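# Stand the coat stand upright inside the yellow tape

## Task

Get the coat stand standing upright with each of its four feet fully within the area bounded by the yellow tape, none touching the tape. If it topples or finishes leaning, the task fails. It must stand unsupported, since a stand that stays put only because the robot holds it does not count. Finally, open the gripper off it and move the robot away.

## Robot and tools

ROBOT. A Hello Robot Stretch 3 with a single arm. The base has two drive wheels, measures 0.33 m long by 0.34 m wide, and can only drive straight or spin in place. It cannot slide sideways. It spins about a point midway between the wheels, 0.05 m behind its front edge. A lift carries the arm up and down a mast, and the arm telescopes out to the robot's RIGHT. To move the gripper forward or back, drive the base. With the arm retracted and the wrist folded, a spin sweeps a circle of radius 0.28 m. An unfolded, level wrist reaches past that circle. Objects may occasionally be nudged by an outside push.

CAMERAS. head_camera and nav_camera (fisheye) are on the head and are aimed with head_pan_rad and head_tilt_rad. wrist_camera rides on the gripper. Every successful execute_actions result includes one picture per camera, always in that order, taken when the call finishes. A call with an empty actions list just returns the current state and pictures.

execute_actions takes actions, a list run in order. Each action can hold robot, steps and until. steps is the number of control steps at 30 per second, from 1 to 450. An action with only steps simply waits. until ends the action early once every condition in it holds. robot can be one command, a list of up to 8 commands run one after another, or {"stop": true}, which brakes everything and clears the queue. A command can contain:
- base: exactly one of translate_m (metres, an offset from where the base stands when the command begins, forward positive, absolute value up to 1) or rotate_rad (radians, an offset from the current heading, counter-clockwise seen from above positive, absolute value up to 3.2).
- joints: absolute targets, by name, each a single number. Unnamed joints keep their previous targets. Ranges: lift_m 0 to 1.1 (arm height, metres); arm_m 0 to 0.52 (extension, metres); wrist_yaw_rad -1.345 to 4.42 (0 lines the gripper up with the arm, positive swings toward the front, 3.0 folds it over the base); wrist_pitch_rad -1.57 to 0.451 (0 level, negative tips fingertips down); wrist_roll_rad -2.911 to 2.911 (0 = fingers side by side, level); gripper_m -0.089 to 0.179 (larger is wider; the actual fingertip gap is about 0.007 m smaller when almost shut and 0.025 m smaller when fully open, and zero below 0.007); head_pan_rad -3.953 to 1.73 (0 forward, positive left, -1.57 looks along the arm); head_tilt_rad -1.53 to 0.419 (negative looks down).
- contact_limits: {"arm_m": effort percent 1 to 100}, the motor effort at which the arm halts with contact_stop. Smaller values are gentler; too small halts at once. It applies until the next arm_m command.
- In a queue, {"pause_s": n} waits up to 15 s.
Base and joint motions in one command begin together and keep running across later actions. A new command takes over immediately and discards the remainder of an older queue. Queued commands advance only when the previous one ends done (off_target also counts for base and gripper). An invalid action or out-of-range number rejects the whole call.

until: {"robot": {"status": "ended"}} fires once nothing reports moving and no queue is running. Other forms compare fields, e.g. {"robot": {"lift_m": [">", 0.3], "base_status": ["!=", "moving"]}}, with operators =, !=, <, <=, >, >=. Status fields take a word. {"any": {"status": "ended"}} fires when any motion or queue finishes. Do not wait for exact equality on readings.

zoom_image: camera (head_camera, nav_camera or wrist_camera) and region [x0, y0, x1, y1] in pixels of that camera's latest picture, origin top-left, at most 504 by 504.

finished_scene: scene, the current scene's number. It ends the scene irreversibly once the last command has been held, and reports success plus the next task, if any.

SPEED. The base runs fastest (0.30 m/s, 1.9 rad/s) only when stowed: lift_m under 0.30, arm_m under 0.03, wrist_yaw_rad over 2.54. Otherwise 0.10 m/s and 0.63 rad/s.

GRIPPER. Close to a value smaller than the object's width to grasp; lower squeezes harder, but over-squeezing triggers a stall guard that weakens the grip. Open at least 0.02 beyond the contact value to release. Readings and done do not confirm a hold.

SELF-COLLISION. Fold or unfold the wrist only with lift_m 0.32 to 0.95, wrist_pitch_rad -0.4 and wrist_roll_rad near 0; once folded the lift may go down to 0.25. With wrist_yaw_rad below -0.4, keep wrist_pitch_rad at -0.5 or lower.

RESULT LINES. base_status shows progress such as moving (translate_m +0.12 of +0.30). joint_goals, joint_status, measured_speeds (units per second), refusals, queue (idle, running, done, dropped, stopped) and queue_left. Statuses: moving, done, off_target (stuck short and still pushing), contact_stop (lift or arm halted on contact and went slack), time_out, stopped, not_commanded, torque_fault (a wrist servo shut off for 10 s). on_its_own lists goals the robot changed itself, slack or off joints, unusual resting effort, and base lean. refused:/dropped: lines name the action and command, counted from 0. base_odometry gives x, y, heading from wheels (slip counts). base_tilt is in degrees, forward/right positive. motor_effort is percent, positive toward higher values, peak in brackets; it is approximate. lidar_m: 12 distances in metres, 30-degree sectors, first straight ahead, counter-clockwise, 0.17 m above the floor. wrist_depth_mm and head_depth_mm: 7x7 median depth grids in millimetres.

FRAMES. Base frame: origin on the floor between the drive wheels, x forward, y left, z up. hand_pose is in this frame, at the closed-fingertip point; with zero wrist angles its x is up, y back toward the mast, z to the rear. Odometry frame is the base frame at scene start. Camera calibrations give K and T_world_to_cam with world meaning the base frame.

AVOID. Dropping, slamming or shoving the coat stand hard. Pushing with the gripper high (over about 0.45 m) against something fixed, repeat pushes after a contact_stop, and driving while holding or hooking something immovable can tip the robot. If it leans, back off in small steps, free the gripper, and lower lift_m to about 0.2. Long hard wrist loads cause torque faults. Before finishing, release the stand, back clear, and wait until all motion has ended.

Each tool is called after "Request:" as name([rows], argument=value, ...), one row to a line, values as JSON.

## Session

Request:
execute_actions(actions=[])

Scene clock: 0.00 s.
robot.base_odometry: x=+0.000 y=+0.000 heading=+0.000 (m, m, rad; robot's odometry frame)
robot.turned_by_wheels: +0.000 (rad since the last result)
robot.turned_by_imu: +0.000 (rad since the last result)
robot.base_tilt: forward=+0.1 right=-1.8 (deg)
robot.lidar_m: 1.15 2.66 1.94 1.60 1.89 1.20 1.49 1.20 1.86 1.87 1.92 2.37
robot.head_depth_mm: 1783 2636 3469 3450 3407 3372 2387 / 1776 2624 3407 3456 2702 2728 2363 / 1813 2340 3401 3331 2690 2643 2275 / 1803 2348 3348 3342 2640 2607 2371 / 1817 2331 3286 3249 2604 2592 2358 / 1804 2510 3254 3230 2568 2545 2326 / 1804 2517 3268 3249 2545 2517 2341
robot.base_status: not_commanded
robot.joint_positions: lift_m=+0.508 arm_m=+0.002 wrist_yaw_rad=+3.085 wrist_pitch_rad=-0.592 wrist_roll_rad=-0.018 gripper_m=+0.037 head_pan_rad=-0.012 head_tilt_rad=-0.018
robot.joint_goals: lift_m=+0.508 arm_m=+0.002 wrist_yaw_rad=+3.085 wrist_pitch_rad=-0.592 wrist_roll_rad=-0.018 gripper_m=+0.037 head_pan_rad=-0.012 head_tilt_rad=-0.018
robot.joint_status: lift_m=not_commanded arm_m=not_commanded wrist_yaw_rad=not_commanded wrist_pitch_rad=not_commanded wrist_roll_rad=not_commanded gripper_m=not_commanded head_pan_rad=not_commanded head_tilt_rad=not_commanded
robot.measured_speeds: translate_m=+0.000 rotate_rad=+0.000 lift_m=+0.000 arm_m=+0.000 wrist_yaw_rad=+0.000 wrist_pitch_rad=+0.000 wrist_roll_rad=+0.000 head_pan_rad=+0.000 head_tilt_rad=+0.000
robot: refusals=0 queue=idle queue_left=0
robot.motor_effort: left_wheel=+0 right_wheel=+0 lift_m=+43 arm_m=+0 wrist_yaw_rad=+0 wrist_pitch_rad=+6 wrist_roll_rad=+0 gripper_m=+0 head_pan_rad=+0 head_tilt_rad=+3 (%)
robot.hand_pose: x=-0.0100 y=+0.0521 z=+0.4837 quat_wxyz=(+0.224, +0.675, +0.189, +0.677) (m; robot's base frame)
robot.wrist_depth_mm: - - - - - - - / - - - - - - - / - - - - - - - / 923 922 903 918 927 903 899 / 821 795 799 789 823 785 794 / 703 702 728 693 - 684 688 / 626 633 - - 614 607 607
pictures: head_camera (sideways: a quarter turn clockwise sets it upright), nav_camera (sideways: a quarter turn counterclockwise sets it upright), wrist_camera
Images, in order (width x height): head_camera 896x504, nav_camera 672x504, wrist_camera 644x364.

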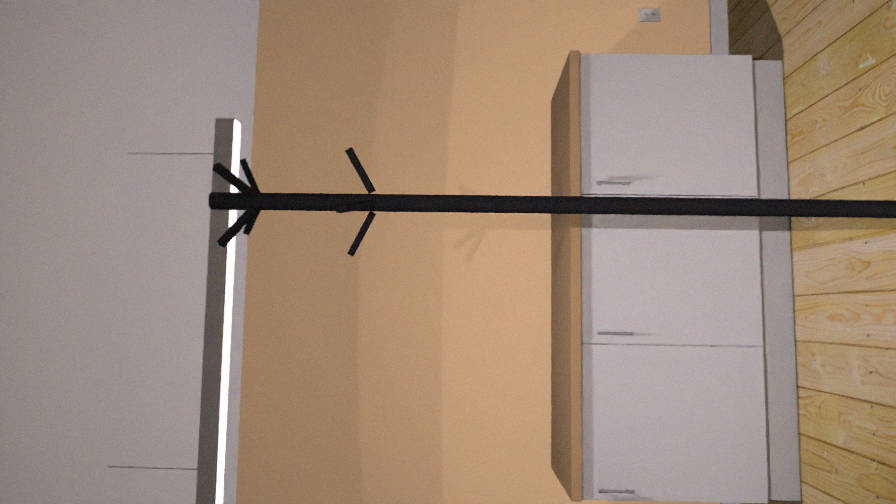

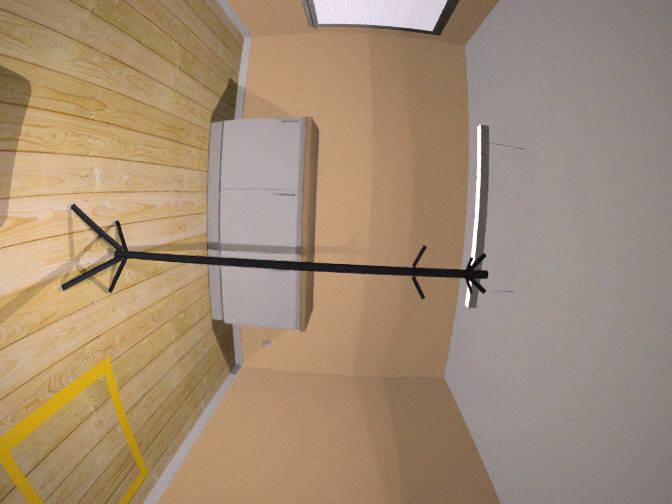

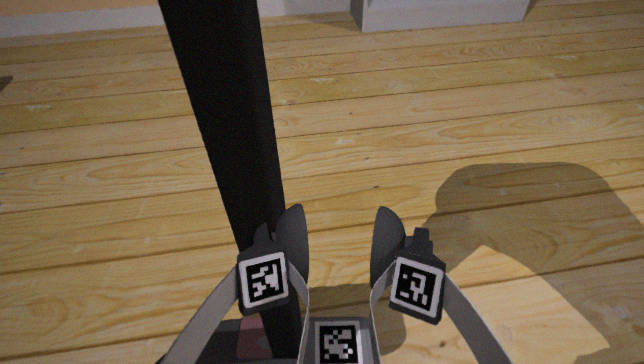

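Request:
execute_actions([
  {"robot":[{"joints":{"head_pan_rad":-0.45,"head_tilt_rad":-0.8,"wrist_pitch_rad":-0.4}},{"joints":{"wrist_yaw_rad":0,"gripper_m":0.17}},{"joints":{"wrist_pitch_rad":0}}],"steps":300,"until":{"robot":{"status":"ended"}}},
])

Scene clock: 8.07 s.
robot.base_odometry: x=+0.000 y=+0.000 heading=+0.000 (m, m, rad; robot's odometry frame)
robot.turned_by_wheels: +0.000 (rad since the last result)
robot.turned_by_imu: +0.000 (rad since the last result)
robot.base_tilt: forward=+0.1 right=-1.9 (deg)
robot.lidar_m: 1.15 2.66 1.94 1.60 1.89 1.20 1.49 1.20 1.86 1.87 1.92 2.37
robot.head_depth_mm: 2167 2404 2409 1904 1569 1329 1153 / 2492 2730 2447 1930 1558 1333 1157 / 2821 3043 2481 1919 1571 1330 1160 / 3204 3449 2448 1918 1581 1342 1172 / 3142 3262 2481 1922 1574 1341 1168 / 2417 2721 2496 1948 1586 1346 1166 / 2310 2520 2398 1888 1560 1360 1168
robot.base_status: not_commanded
robot.joint_positions: lift_m=+0.508 arm_m=+0.002 wrist_yaw_rad=+0.003 wrist_pitch_rad=-0.025 wrist_roll_rad=-0.018 gripper_m=+0.170 head_pan_rad=-0.443 head_tilt_rad=-0.790
robot.joint_goals: lift_m=+0.508 arm_m=+0.002 wrist_yaw_rad=+0.000 wrist_pitch_rad=+0.000 wrist_roll_rad=-0.018 gripper_m=+0.170 head_pan_rad=-0.450 head_tilt_rad=-0.800
robot.joint_status: lift_m=not_commanded arm_m=not_commanded wrist_yaw_rad=done wrist_pitch_rad=done wrist_roll_rad=not_commanded gripper_m=done head_pan_rad=done head_tilt_rad=done
robot.measured_speeds: translate_m=+0.000 rotate_rad=+0.000 lift_m=+0.000 arm_m=+0.000 wrist_yaw_rad=+0.000 wrist_pitch_rad=+0.000 wrist_roll_rad=+0.000 head_pan_rad=+0.000 head_tilt_rad=+0.000
robot: refusals=0 queue=done queue_left=0
robot.motor_effort: left_wheel=-1(1) right_wheel=+0(0) lift_m=+44(44) arm_m=+0(1) wrist_yaw_rad=-3(4) wrist_pitch_rad=+12(12) wrist_roll_rad=+0(0) gripper_m=+0(84) head_pan_rad=-3(28) head_tilt_rad=-5(42) (%)
robot.hand_pose: x=-0.0206 y=-0.4024 z=+0.6160 quat_wxyz=(+0.714, +0.010, -0.700, -0.008) (m; robot's base frame)
robot.wrist_depth_mm: - - - - - - - / - - - - - - - / - - - - - - - / - - - - - - - / - - - - - - - / - - - - - - - / - - - - - - -
pictures: head_camera (sideways: a quarter turn clockwise sets it upright), nav_camera (sideways: a quarter turn counterclockwise sets it upright), wrist_camera
camera_calibration (this result's frames):
head_camera: T_world_to_cam=[[-0.630548, 0.270114, -0.727631, 0.969316], [0.374745, 0.926926, 0.0193516, -0.0278842], [0.679688, -0.260474, -0.685695, 0.845629], [0, 0, 0, 1]] pos_world=[0.0468863, -0.0157147, 1.28569]
nav_camera: T_world_to_cam=[[0.682845, -0.29723, 0.667365, -0.834233], [-0.428499, -0.902811, 0.0363465, 0.00536471], [0.591701, -0.310785, -0.743843, 0.92128], [0, 0, 0, 1]] pos_world=[0.0268284, 0.0432039, 1.24183]
wrist_camera: T_world_to_cam=[[-0.997579, -0.0568699, 0.0400137, -0.0600848], [-0.0519247, 0.226492, -0.972628, 0.718854], [0.0462504, -0.972351, -0.228897, -0.087693], [0, 0, 0, 1]] pos_world=[-0.0185572, -0.251501, 0.681509]
Images, in order (width x height): head_camera 896x504, nav_camera 672x504, wrist_camera 644x364.

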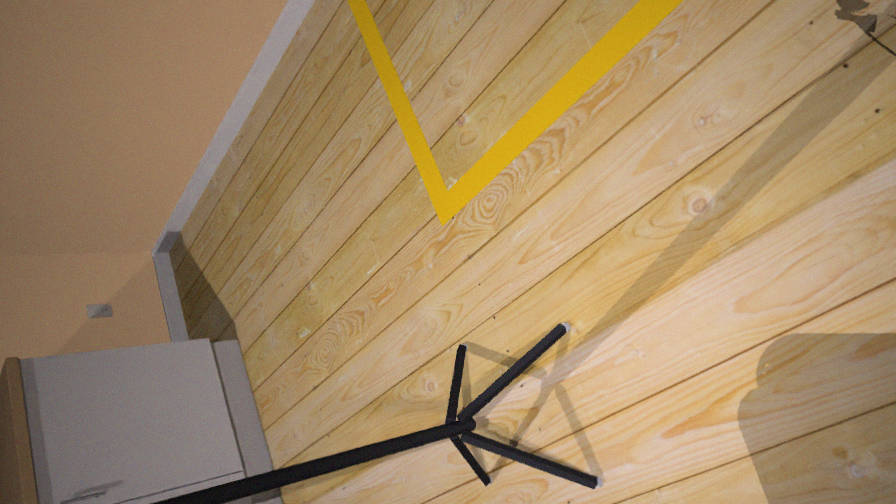

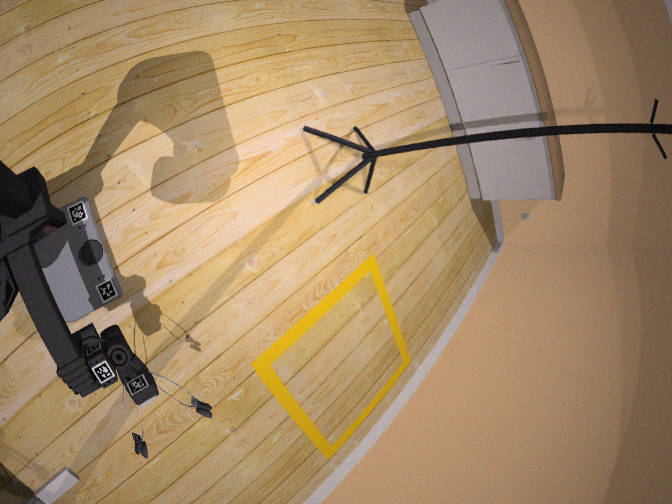

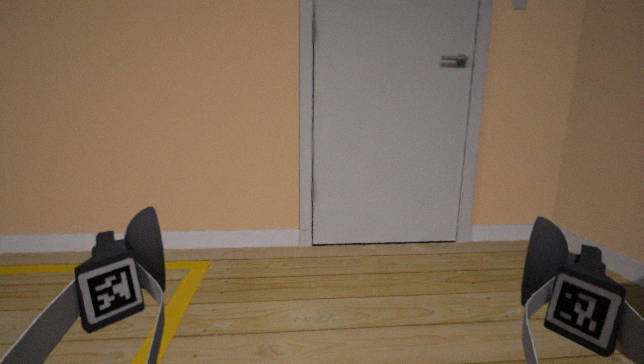

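Request:
execute_actions([
  {"robot":[{"base":{"translate_m":0.5},"joints":{"lift_m":0.7,"head_pan_rad":-1.57}},{"base":{"rotate_rad":1.57}},{"joints":{"arm_m":0.2}}],"steps":450,"until":{"robot":{"status":"ended"}}},
])

Scene clock: 36.53 s.
robot.base_odometry: x=+0.500 y=+0.000 heading=+1.570 (m, m, rad; robot's odometry frame)
robot.turned_by_wheels: +1.570 (rad since the last result)
robot.turned_by_imu: +1.551 (rad since the last result)
robot.base_tilt: forward=+0.0 right=-1.9 (deg)
robot.lidar_m: 1.62 1.96 1.68 1.68 2.00 1.97 1.83 1.84 2.27 0.65 2.16 1.75
robot.head_depth_mm: 1958 2194 2409 1906 1602 - - / 1957 2204 2367 1910 - 1308 1157 / 641 2074 2271 1858 - 1309 1159 / 1962 2138 2366 1936 1585 1311 1161 / 1912 2123 2327 1943 1586 1341 1158 / 1902 2076 2310 1942 1597 1354 1161 / 1884 2061 2297 1938 1597 1357 1168
robot.base_status: done (rotate_rad +1.5698 of +1.5700)
robot.joint_positions: lift_m=+0.699 arm_m=+0.200 wrist_yaw_rad=+0.002 wrist_pitch_rad=-0.023 wrist_roll_rad=-0.018 gripper_m=+0.170 head_pan_rad=-1.563 head_tilt_rad=-0.790
robot.joint_goals: lift_m=+0.700 arm_m=+0.200 wrist_yaw_rad=+0.000 wrist_pitch_rad=+0.000 wrist_roll_rad=-0.018 gripper_m=+0.170 head_pan_rad=-1.570 head_tilt_rad=-0.800
robot.joint_status: lift_m=done arm_m=done wrist_yaw_rad=done wrist_pitch_rad=done wrist_roll_rad=not_commanded gripper_m=done head_pan_rad=done head_tilt_rad=done
robot.measured_speeds: translate_m=+0.000 rotate_rad=+0.000 lift_m=+0.000 arm_m=+0.000 wrist_yaw_rad=+0.000 wrist_pitch_rad=+0.000 wrist_roll_rad=+0.000 head_pan_rad=+0.000 head_tilt_rad=+0.000
robot: refusals=0 queue=done queue_left=0
robot.motor_effort: left_wheel=-4(9) right_wheel=+5(11) lift_m=+62(63) arm_m=+5(4) wrist_yaw_rad=-2(3) wrist_pitch_rad=+11(12) wrist_roll_rad=+0(0) gripper_m=+0(0) head_pan_rad=-3(40) head_tilt_rad=-5(5) (%)
robot.hand_pose: x=-0.0209 y=-0.6003 z=+0.8080 quat_wxyz=(+0.714, +0.009, -0.700, -0.008) (m; robot's base frame)
robot.wrist_depth_mm: - - - - - - - / - - - - - - - / - - - - - - - / - - - - - - - / - - - - - - - / - - - - - - - / - - - - - - -
pictures: head_camera (sideways: a quarter turn clockwise sets it upright), nav_camera (sideways: a quarter turn counterclockwise sets it upright), wrist_camera
camera_calibration (this result's frames):
head_camera: T_world_to_cam=[[-0.0313779, 0.685717, -0.727191, 0.965087], [0.997617, 0.0662121, 0.0193892, -0.0317326], [0.0614444, -0.72485, -0.686161, 0.850006], [0, 0, 0, 1]] pos_world=[0.00971138, -0.0435491, 1.28566]
nav_camera: T_world_to_cam=[[0.0297366, -0.744565, 0.666887, -0.829627], [-0.999312, -0.00735597, 0.0363467, 0.00884642], [-0.0221569, -0.667509, -0.744272, 0.925582], [0, 0, 0, 1]] pos_world=[0.0540187, 0.000189047, 1.24183]
wrist_camera: T_world_to_cam=[[-0.997658, -0.0554088, 0.0401049, -0.0785729], [-0.0516052, 0.224904, -0.973013, 0.949721], [0.0448938, -0.972804, -0.227236, -0.237782], [0, 0, 0, 1]] pos_world=[-0.0187035, -0.449264, 0.873209]
Images, in order (width x height): head_camera 896x504, nav_camera 672x504, wrist_camera 644x364.

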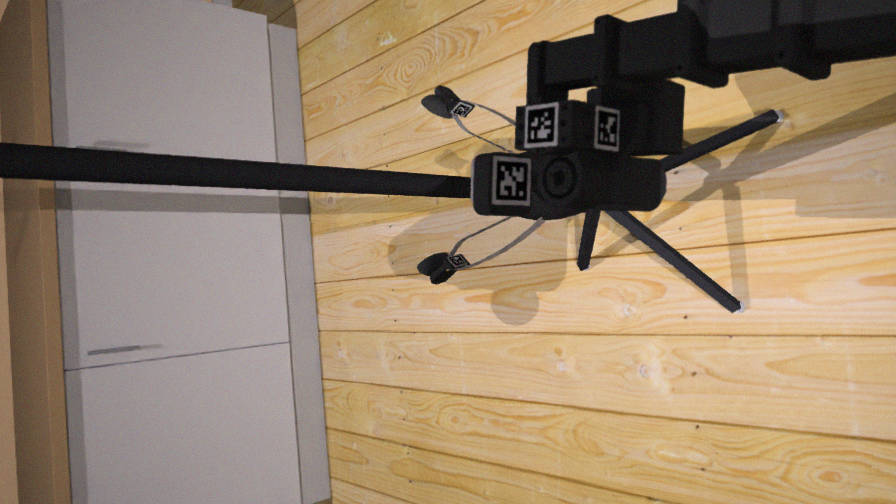

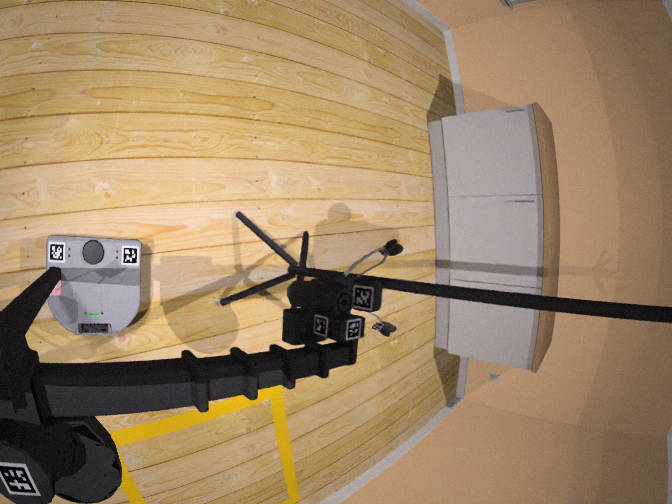

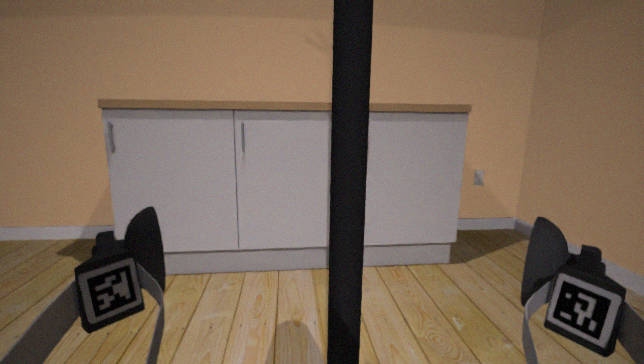

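Request:
execute_actions([
  {"robot":[{"joints":{"arm_m":0.32}},{"joints":{"gripper_m":-0.04}},{"joints":{"lift_m":0.75}}],"steps":450,"until":{"robot":{"status":"ended"}}},
])

Scene clock: 45.60 s.
robot.base_odometry: x=+0.500 y=+0.000 heading=+1.570 (m, m, rad; robot's odometry frame)
robot.turned_by_wheels: +0.000 (rad since the last result)
robot.turned_by_imu: +0.000 (rad since the last result)
robot.base_tilt: forward=+0.1 right=-1.9 (deg)
robot.lidar_m: 1.62 1.96 1.69 1.69 2.00 1.98 1.83 1.84 2.28 0.65 2.17 1.75
robot.head_depth_mm: 1962 2205 2359 1964 - - 1151 / 1943 2170 2393 - 1549 1322 1161 / 648 2063 2344 - 1498 1309 1158 / 1951 2125 2368 1925 1591 1308 1158 / 1925 2088 2329 1927 1583 1337 1161 / 1900 2090 2292 1951 1601 1343 1172 / 1883 2077 2313 1954 1588 1350 1172
robot.base_status: done (rotate_rad +1.5697 of +1.5700)
robot.joint_positions: lift_m=+0.749 arm_m=+0.320 wrist_yaw_rad=-0.013 wrist_pitch_rad=-0.083 wrist_roll_rad=-0.018 gripper_m=-0.039 head_pan_rad=-1.563 head_tilt_rad=-0.790
robot.joint_goals: lift_m=+0.750 arm_m=+0.320 wrist_yaw_rad=+0.000 wrist_pitch_rad=+0.000 wrist_roll_rad=-0.018 gripper_m=-0.040 head_pan_rad=-1.570 head_tilt_rad=-0.800
robot.joint_status: lift_m=done arm_m=done wrist_yaw_rad=done wrist_pitch_rad=done wrist_roll_rad=not_commanded gripper_m=done head_pan_rad=done head_tilt_rad=done
robot.measured_speeds: translate_m=+0.000 rotate_rad=+0.000 lift_m=+0.000 arm_m=+0.000 wrist_yaw_rad=+0.000 wrist_pitch_rad=+0.000 wrist_roll_rad=+0.000 head_pan_rad=+0.000 head_tilt_rad=+0.000
robot: refusals=0 queue=done queue_left=0
robot.on_its_own: wrist_pitch_rad is at rest, and its effort (+39) is outside its rest range (-20 to +32)
robot.motor_effort: left_wheel=-8(10) right_wheel=+11(15) lift_m=+67(73) arm_m=+4(2) wrist_yaw_rad=+9(13) wrist_pitch_rad=+39(63) wrist_roll_rad=+0(0) gripper_m=-14(94) head_pan_rad=-3(3) head_tilt_rad=-5(5) (%)
robot.hand_pose: x=-0.0246 y=-0.7180 z=+0.8426 quat_wxyz=(+0.713, +0.026, -0.700, -0.034) (m; robot's base frame)
robot.wrist_depth_mm: - - - 166 - - - / - - - 172 - - - / - - - 179 - - - / - - - 184 - - - / - - - - - - - / - - - - - - - / - - - - - - -
pictures: head_camera (sideways: a quarter turn clockwise sets it upright), nav_camera (sideways: a quarter turn counterclockwise sets it upright), wrist_camera
camera_calibration (this result's frames):
head_camera: T_world_to_cam=[[-0.0313767, 0.685724, -0.727185, 0.965079], [0.997617, 0.06621, 0.0193897, -0.0317334], [0.0614429, -0.724844, -0.686168, 0.850015], [0, 0, 0, 1]] pos_world=[0.0097113, -0.043549, 1.28566]
nav_camera: T_world_to_cam=[[0.0297353, -0.744571, 0.66688, -0.829617], [-0.999312, -0.00735441, 0.0363467, 0.00884642], [-0.0221582, -0.667502, -0.744278, 0.92559], [0, 0, 0, 1]] pos_world=[0.0540187, 0.000189525, 1.24183]
wrist_camera: T_world_to_cam=[[-0.998394, -0.0430327, 0.0368392, -0.0785864], [-0.0475626, 0.283568, -0.957772, 1.03903], [0.0307691, -0.957986, -0.285159, -0.285175], [0, 0, 0, 1]] pos_world=[-0.0202668, -0.57121, 0.916724]
Images, in order (width x height): head_camera 896x504, nav_camera 672x504, wrist_camera 644x364.

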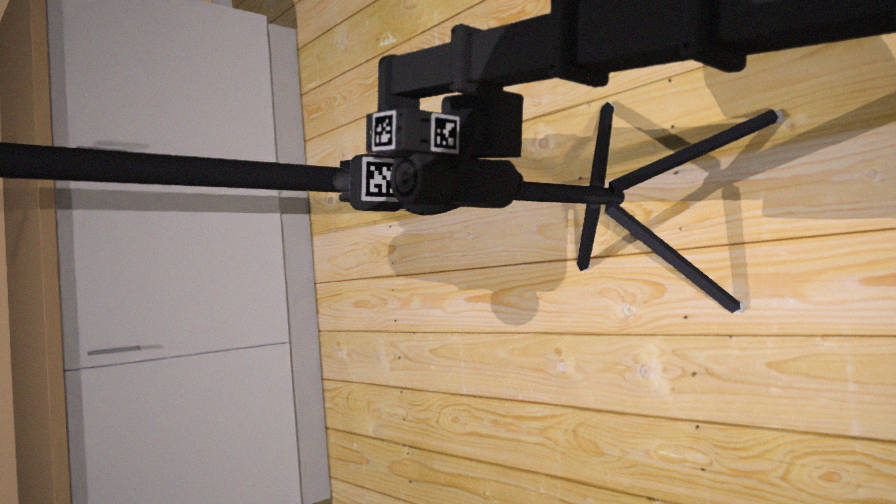

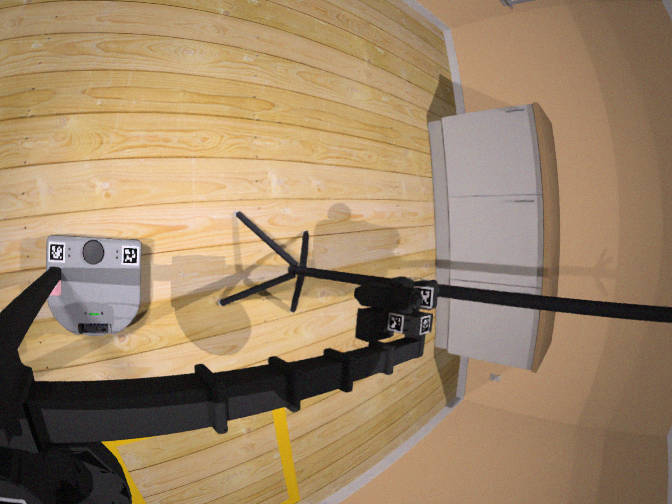

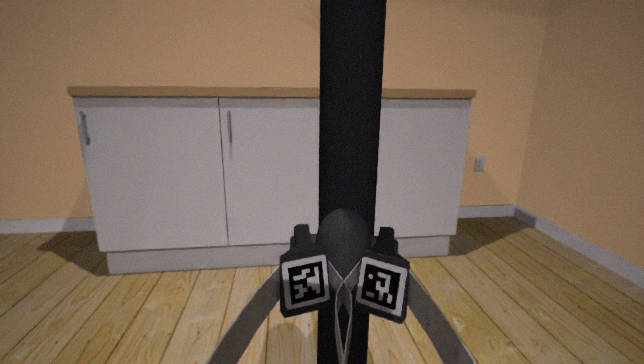

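Short, and heavy. Cage it low and drag.

Request:
execute_actions([
  {"robot":[{"joints":{"gripper_m":0.12}},{"joints":{"lift_m":0.19,"arm_m":0.39}},{"joints":{"gripper_m":-0.05}}],"steps":450,"until":{"robot":{"status":"ended"}}},
  {"robot":[{"joints":{"arm_m":0.16,"head_tilt_rad":-1.1}},{"base":{"translate_m":-0.2}}],"steps":450,"until":{"robot":{"status":"ended"}}},
])

Scene clock: 66.30 s.
robot.base_odometry: x=+0.500 y=-0.200 heading=+1.570 (m, m, rad; robot's odometry frame)
robot.turned_by_wheels: +0.000 (rad since the last result)
robot.turned_by_imu: +0.000 (rad since the last result)
robot.base_tilt: forward=+0.0 right=-1.8 (deg)
robot.lidar_m: 1.81 2.16 1.74 1.95 1.97 1.76 1.63 1.65 2.03 0.43 2.20 2.34
robot.head_depth_mm: 2215 1911 1667 1471 1318 1190 1106 / 2140 1943 1674 1477 1333 1203 - / 2125 1905 1640 1484 1351 1218 - / 2036 1897 1660 1465 1299 1209 1105 / 2154 1971 1707 1498 1334 1212 1105 / 2130 1971 1705 1503 1338 1219 1109 / 2071 1982 1721 1510 1350 1219 1117
robot.base_status: done (translate_m -0.2000 of -0.2000)
robot.joint_positions: lift_m=+0.191 arm_m=+0.160 wrist_yaw_rad=+0.158 wrist_pitch_rad=-0.026 wrist_roll_rad=-0.018 gripper_m=-0.028 head_pan_rad=-1.563 head_tilt_rad=-1.087
robot.joint_goals: lift_m=+0.190 arm_m=+0.160 wrist_yaw_rad=+0.150 wrist_pitch_rad=+0.000 wrist_roll_rad=-0.018 gripper_m=-0.029 head_pan_rad=-1.570 head_tilt_rad=-1.100
robot.joint_status: lift_m=done arm_m=done wrist_yaw_rad=done wrist_pitch_rad=done wrist_roll_rad=not_commanded gripper_m=done head_pan_rad=done head_tilt_rad=done
robot.measured_speeds: translate_m=+0.000 rotate_rad=+0.000 lift_m=+0.000 arm_m=+0.000 wrist_yaw_rad=+0.000 wrist_pitch_rad=+0.000 wrist_roll_rad=+0.000 head_pan_rad=+0.000 head_tilt_rad=+0.000
robot: refusals=0 queue=done queue_left=0
robot.on_its_own: wrist_yaw_rad is held at +0.150, not at your +0.000, by its stall guard, which is not easing now; gripper_m is held at -0.029, not at your -0.050, by its stall guard, which is not easing now
robot.motor_effort: left_wheel=+0(13) right_wheel=-5(43) lift_m=+25(65) arm_m=-1(15) wrist_yaw_rad=-7(50) wrist_pitch_rad=+13(39) wrist_roll_rad=+0(0) gripper_m=-20(100) head_pan_rad=-3(3) head_tilt_rad=-6(32) (%)
robot.hand_pose: x=+0.0188 y=-0.5574 z=+0.2986 quat_wxyz=(+0.712, +0.065, -0.697, +0.047) (m; robot's base frame)
robot.wrist_depth_mm: - - - 105 - - - / - - - 108 - - - / - - - 112 - - - / - - - 116 - - - / - - - 119 - - - / 737 732 794 123 - 747 749 / 561 566 557 129 553 579 583
pictures: head_camera (sideways: a quarter turn clockwise sets it upright), nav_camera (sideways: a quarter turn counterclockwise sets it upright), wrist_camera
camera_calibration (this result's frames):
head_camera: T_world_to_cam=[[-0.0326786, 0.868348, -0.494878, 0.662412], [0.997687, 0.0578666, 0.0356558, -0.0528997], [0.0595986, -0.492568, -0.868231, 1.08675], [0, 0, 0, 1]] pos_world=[0.00965539, -0.036844, 1.27325]
nav_camera: T_world_to_cam=[[0.0308773, -0.906995, 0.420009, -0.508014], [-0.999232, -0.0178767, 0.0348554, 0.0108013], [-0.0241053, -0.420762, -0.906851, 1.13693], [0, 0, 0, 1]] pos_world=[0.0538852, 0.0178062, 1.24402]
wrist_camera: T_world_to_cam=[[-0.976884, -0.209999, 0.0399869, -0.102639], [-0.0862797, 0.216175, -0.972535, 0.442154], [0.195587, -0.953503, -0.229297, -0.30505], [0, 0, 0, 1]] pos_world=[-0.00245397, -0.408003, 0.364168]
Images, in order (width x height): head_camera 896x504, nav_camera 672x504, wrist_camera 644x364.

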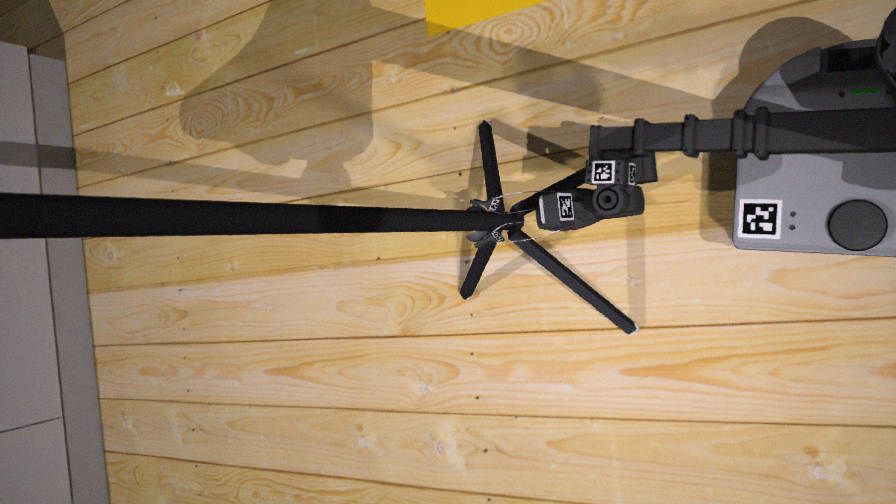

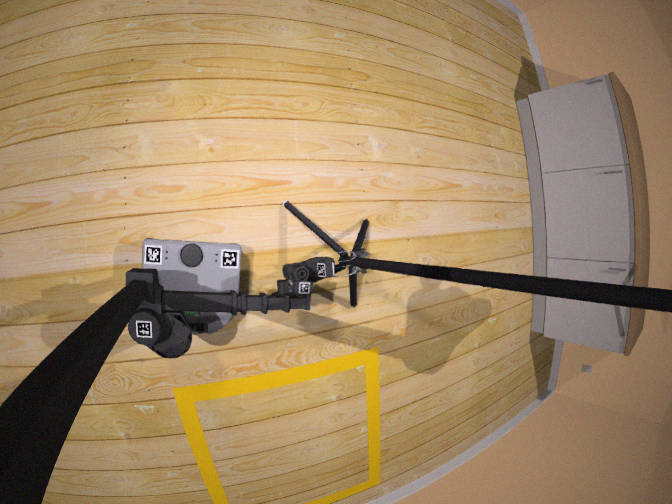

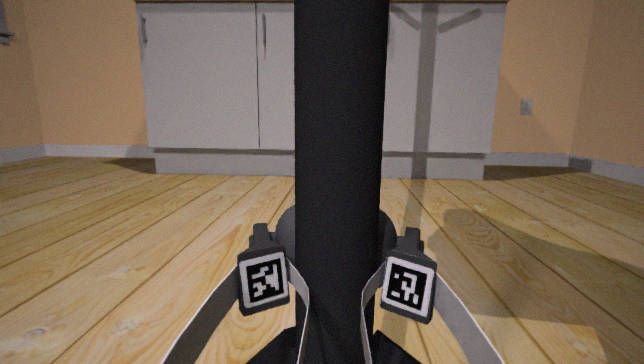

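Request:
execute_actions([
  {"robot":{"base":{"translate_m":-1},"joints":{"arm_m":0.27,"wrist_yaw_rad":1.3}},"steps":450,"until":{"robot":{"status":"ended"}}},
])

Scene clock: 81.90 s.
robot.base_odometry: x=+0.500 y=-1.200 heading=+1.571 (m, m, rad; robot's odometry frame)
robot.turned_by_wheels: +0.001 (rad since the last result)
robot.turned_by_imu: -0.001 (rad since the last result)
robot.base_tilt: forward=+0.2 right=-1.8 (deg)
robot.lidar_m: 2.81 2.30 1.48 1.51 1.06 0.71 0.64 0.65 0.80 0.41 0.40 2.89
robot.head_depth_mm: 1571 1653 1609 1475 1319 1196 1102 / 2118 1919 1680 1480 1328 1196 - / 2285 1937 1675 1485 1313 1217 - / 2297 1962 1682 1499 1308 1207 1100 / 2272 1966 1710 1491 1304 1208 1099 / 2229 1954 1620 1453 1349 1219 1112 / 2094 1847 1725 1513 1350 1218 1107
robot.base_status: done (translate_m -1.0000 of -1.0000)
robot.joint_positions: lift_m=+0.191 arm_m=+0.270 wrist_yaw_rad=+1.312 wrist_pitch_rad=-0.024 wrist_roll_rad=-0.018 gripper_m=-0.028 head_pan_rad=-1.563 head_tilt_rad=-1.087
robot.joint_goals: lift_m=+0.190 arm_m=+0.270 wrist_yaw_rad=+1.300 wrist_pitch_rad=+0.000 wrist_roll_rad=-0.018 gripper_m=-0.029 head_pan_rad=-1.570 head_tilt_rad=-1.100
robot.joint_status: lift_m=done arm_m=done wrist_yaw_rad=done wrist_pitch_rad=done wrist_roll_rad=not_commanded gripper_m=done head_pan_rad=done head_tilt_rad=done
robot.measured_speeds: translate_m=+0.000 rotate_rad=+0.000 lift_m=+0.000 arm_m=+0.000 wrist_yaw_rad=+0.000 wrist_pitch_rad=+0.000 wrist_roll_rad=+0.000 head_pan_rad=+0.000 head_tilt_rad=+0.000
robot: refusals=0 queue=done queue_left=0
robot.on_its_own: gripper_m is held at -0.029, not at your -0.050, by its stall guard, which is not easing now; right_wheel is at rest, and its effort (-28) is outside its rest range (-18 to +18)
robot.motor_effort: left_wheel=+10(28) right_wheel=-28(43) lift_m=+25(25) arm_m=+4(13) wrist_yaw_rad=-10(61) wrist_pitch_rad=+12(12) wrist_roll_rad=+0(0) gripper_m=-21(24) head_pan_rad=-3(3) head_tilt_rad=-7(6) (%)
robot.hand_pose: x=+0.2257 y=-0.4802 z=+0.2990 quat_wxyz=(+0.571, +0.434, -0.550, +0.428) (m; robot's base frame)
robot.wrist_depth_mm: - - - 109 - - - / - - - 113 - - - / - - - 116 - - - / - - - 120 - - - / - - - 124 - - - / 737 728 782 127 - 753 752 / 560 560 575 133 545 572 575
pictures: head_camera (sideways: a quarter turn clockwise sets it upright), nav_camera (sideways: a quarter turn counterclockwise sets it upright), wrist_camera
camera_calibration (this result's frames):
head_camera: T_world_to_cam=[[-0.0326567, 0.868349, -0.494878, 0.662411], [0.997689, 0.0578414, 0.0356558, -0.0528998], [0.0595861, -0.49257, -0.868231, 1.08675], [0, 0, 0, 1]] pos_world=[0.00965446, -0.0368441, 1.27325]
nav_camera: T_world_to_cam=[[0.0308544, -0.906996, 0.420008, -0.508013], [-0.999233, -0.0178515, 0.0348554, 0.0108013], [-0.0241159, -0.420761, -0.906851, 1.13693], [0, 0, 0, 1]] pos_world=[0.0538857, 0.017805, 1.24402]
wrist_camera: T_world_to_cam=[[-0.203892, -0.978173, 0.0400704, -0.427711], [-0.231065, 0.0083091, -0.972903, 0.376688], [0.951334, -0.207626, -0.227716, -0.0846736], [0, 0, 0, 1]] pos_world=[0.0803857, -0.439086, 0.364338]
Images, in order (width x height): head_camera 896x504, nav_camera 672x504, wrist_camera 644x364.

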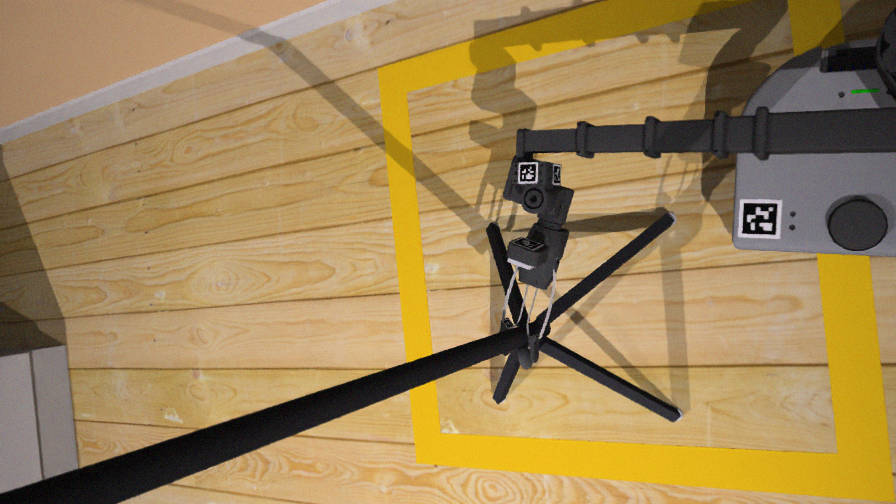

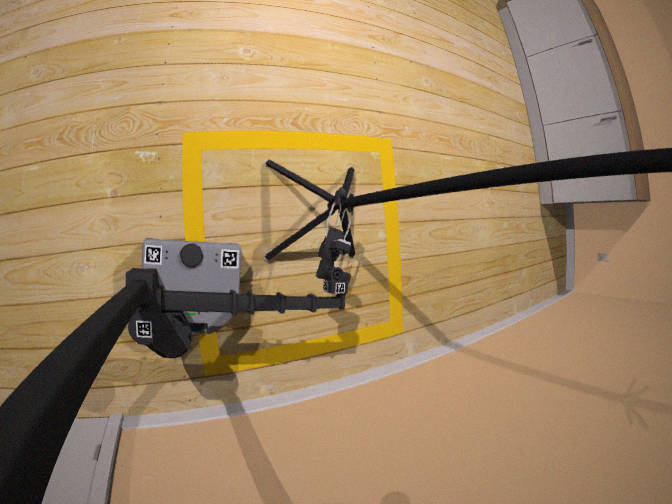

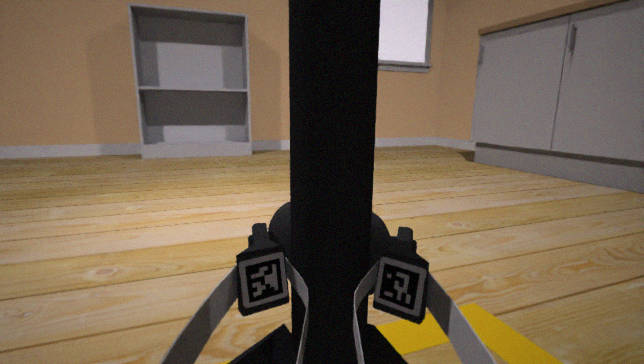

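Request:
execute_actions([
  {"robot":[{"base":{"translate_m":-0.05}},{"joints":{"gripper_m":0.12}},{"base":{"translate_m":-0.14},"joints":{"lift_m":0.4}},{"joints":{"arm_m":0,"wrist_yaw_rad":1.57}},{"base":{"rotate_rad":0.4}},{"base":{"translate_m":0.6}}],"steps":450,"until":{"robot":{"status":"ended"}}},
  {"steps":200,"until":{"robot":{"status":"ended"}}},
])

Request:
finished_scene(scene=1)

Scene clock: 107.33 s.
robot.base_odometry: x=+0.267 y=-0.837 heading=+1.970 (m, m, rad; robot's odometry frame)
robot.turned_by_wheels: +0.399 (rad since the last result)
robot.turned_by_imu: +0.396 (rad since the last result)
robot.base_tilt: forward=+0.1 right=-1.8 (deg)
robot.lidar_m: 2.74 1.88 1.19 1.62 1.19 1.04 1.04 0.69 0.62 2.52 2.87 2.43
robot.head_depth_mm: 2255 1910 1665 1467 1296 1188 1094 / 2295 1929 1679 1477 1317 1235 - / 2302 1947 1689 1491 1329 - - / 2319 1948 1686 1495 1334 1241 1102 / 2337 1965 1700 1494 1336 1236 1109 / 2343 1971 1695 1508 1352 1217 1108 / 2353 1978 1710 1516 1353 1228 1115
robot.base_status: done (translate_m +0.6000 of +0.6000)
robot.joint_positions: lift_m=+0.399 arm_m=+0.002 wrist_yaw_rad=+1.568 wrist_pitch_rad=-0.022 wrist_roll_rad=-0.018 gripper_m=+0.120 head_pan_rad=-1.563 head_tilt_rad=-1.087
robot.joint_goals: lift_m=+0.400 arm_m=+0.000 wrist_yaw_rad=+1.570 wrist_pitch_rad=+0.000 wrist_roll_rad=-0.018 gripper_m=+0.120 head_pan_rad=-1.570 head_tilt_rad=-1.100
robot.joint_status: lift_m=done arm_m=done wrist_yaw_rad=done wrist_pitch_rad=done wrist_roll_rad=not_commanded gripper_m=done head_pan_rad=done head_tilt_rad=done
robot.measured_speeds: translate_m=+0.000 rotate_rad=+0.000 lift_m=+0.000 arm_m=+0.000 wrist_yaw_rad=+0.000 wrist_pitch_rad=+0.000 wrist_roll_rad=+0.000 head_pan_rad=+0.000 head_tilt_rad=+0.000
robot: refusals=0 queue=done queue_left=0
robot.motor_effort: left_wheel=-5(12) right_wheel=+5(43) lift_m=+62(67) arm_m=-4(5) wrist_yaw_rad=+1(10) wrist_pitch_rad=+11(12) wrist_roll_rad=+0(0) gripper_m=+0(82) head_pan_rad=-3(3) head_tilt_rad=-6(6) (%)
robot.hand_pose: x=+0.2343 y=-0.1478 z=+0.5083 quat_wxyz=(+0.511, +0.500, -0.490, +0.498) (m; robot's base frame)
robot.wrist_depth_mm: - - - - - - - / - - - - - - - / - - - - - - - / - - - - - - - / - - - - - - - / - - - - - - - / 909 918 904 915 902 878 912
pictures: head_camera (sideways: a quarter turn clockwise sets it upright), nav_camera (sideways: a quarter turn counterclockwise sets it upright), wrist_camera
camera_calibration (this result's frames):
head_camera: T_world_to_cam=[[-0.0325989, 0.868351, -0.494878, 0.662411], [0.997693, 0.057775, 0.0356558, -0.0528998], [0.0595534, -0.492573, -0.868231, 1.08675], [0, 0, 0, 1]] pos_world=[0.00965201, -0.0368443, 1.27325]
nav_camera: T_world_to_cam=[[0.0307941, -0.906998, 0.420008, -0.508012], [-0.999234, -0.017785, 0.0348554, 0.0108014], [-0.0241439, -0.42076, -0.906851, 1.13693], [0, 0, 0, 1]] pos_world=[0.0538869, 0.0178019, 1.24402]
wrist_camera: T_world_to_cam=[[0.0509004, -0.997896, 0.0401552, -0.171866], [-0.224059, -0.0505926, -0.973261, 0.5693], [0.973245, 0.0405423, -0.226163, 0.054573], [0, 0, 0, 1]] pos_world=[0.083192, -0.144915, 0.573321]
Images, in order (width x height): head_camera 896x504, nav_camera 672x504, wrist_camera 644x364.

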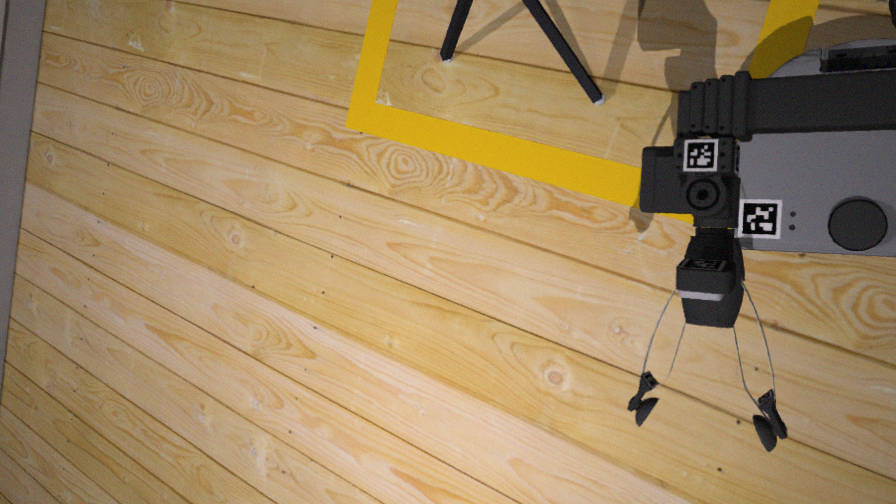

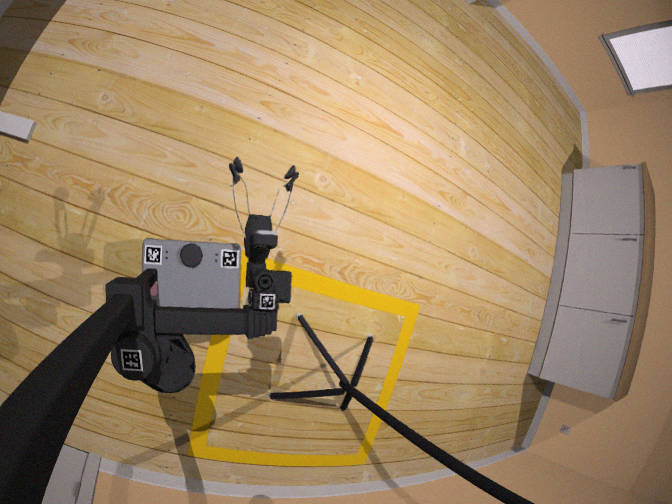

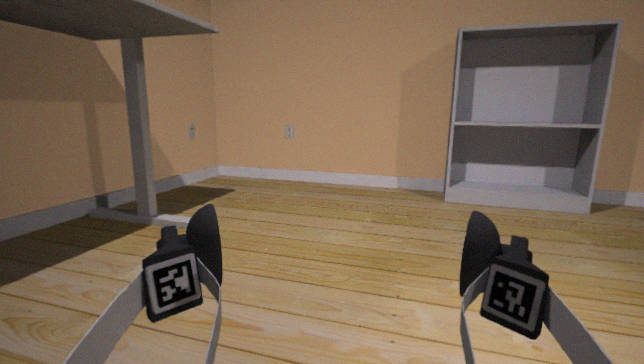

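The scene is finished: the task was done.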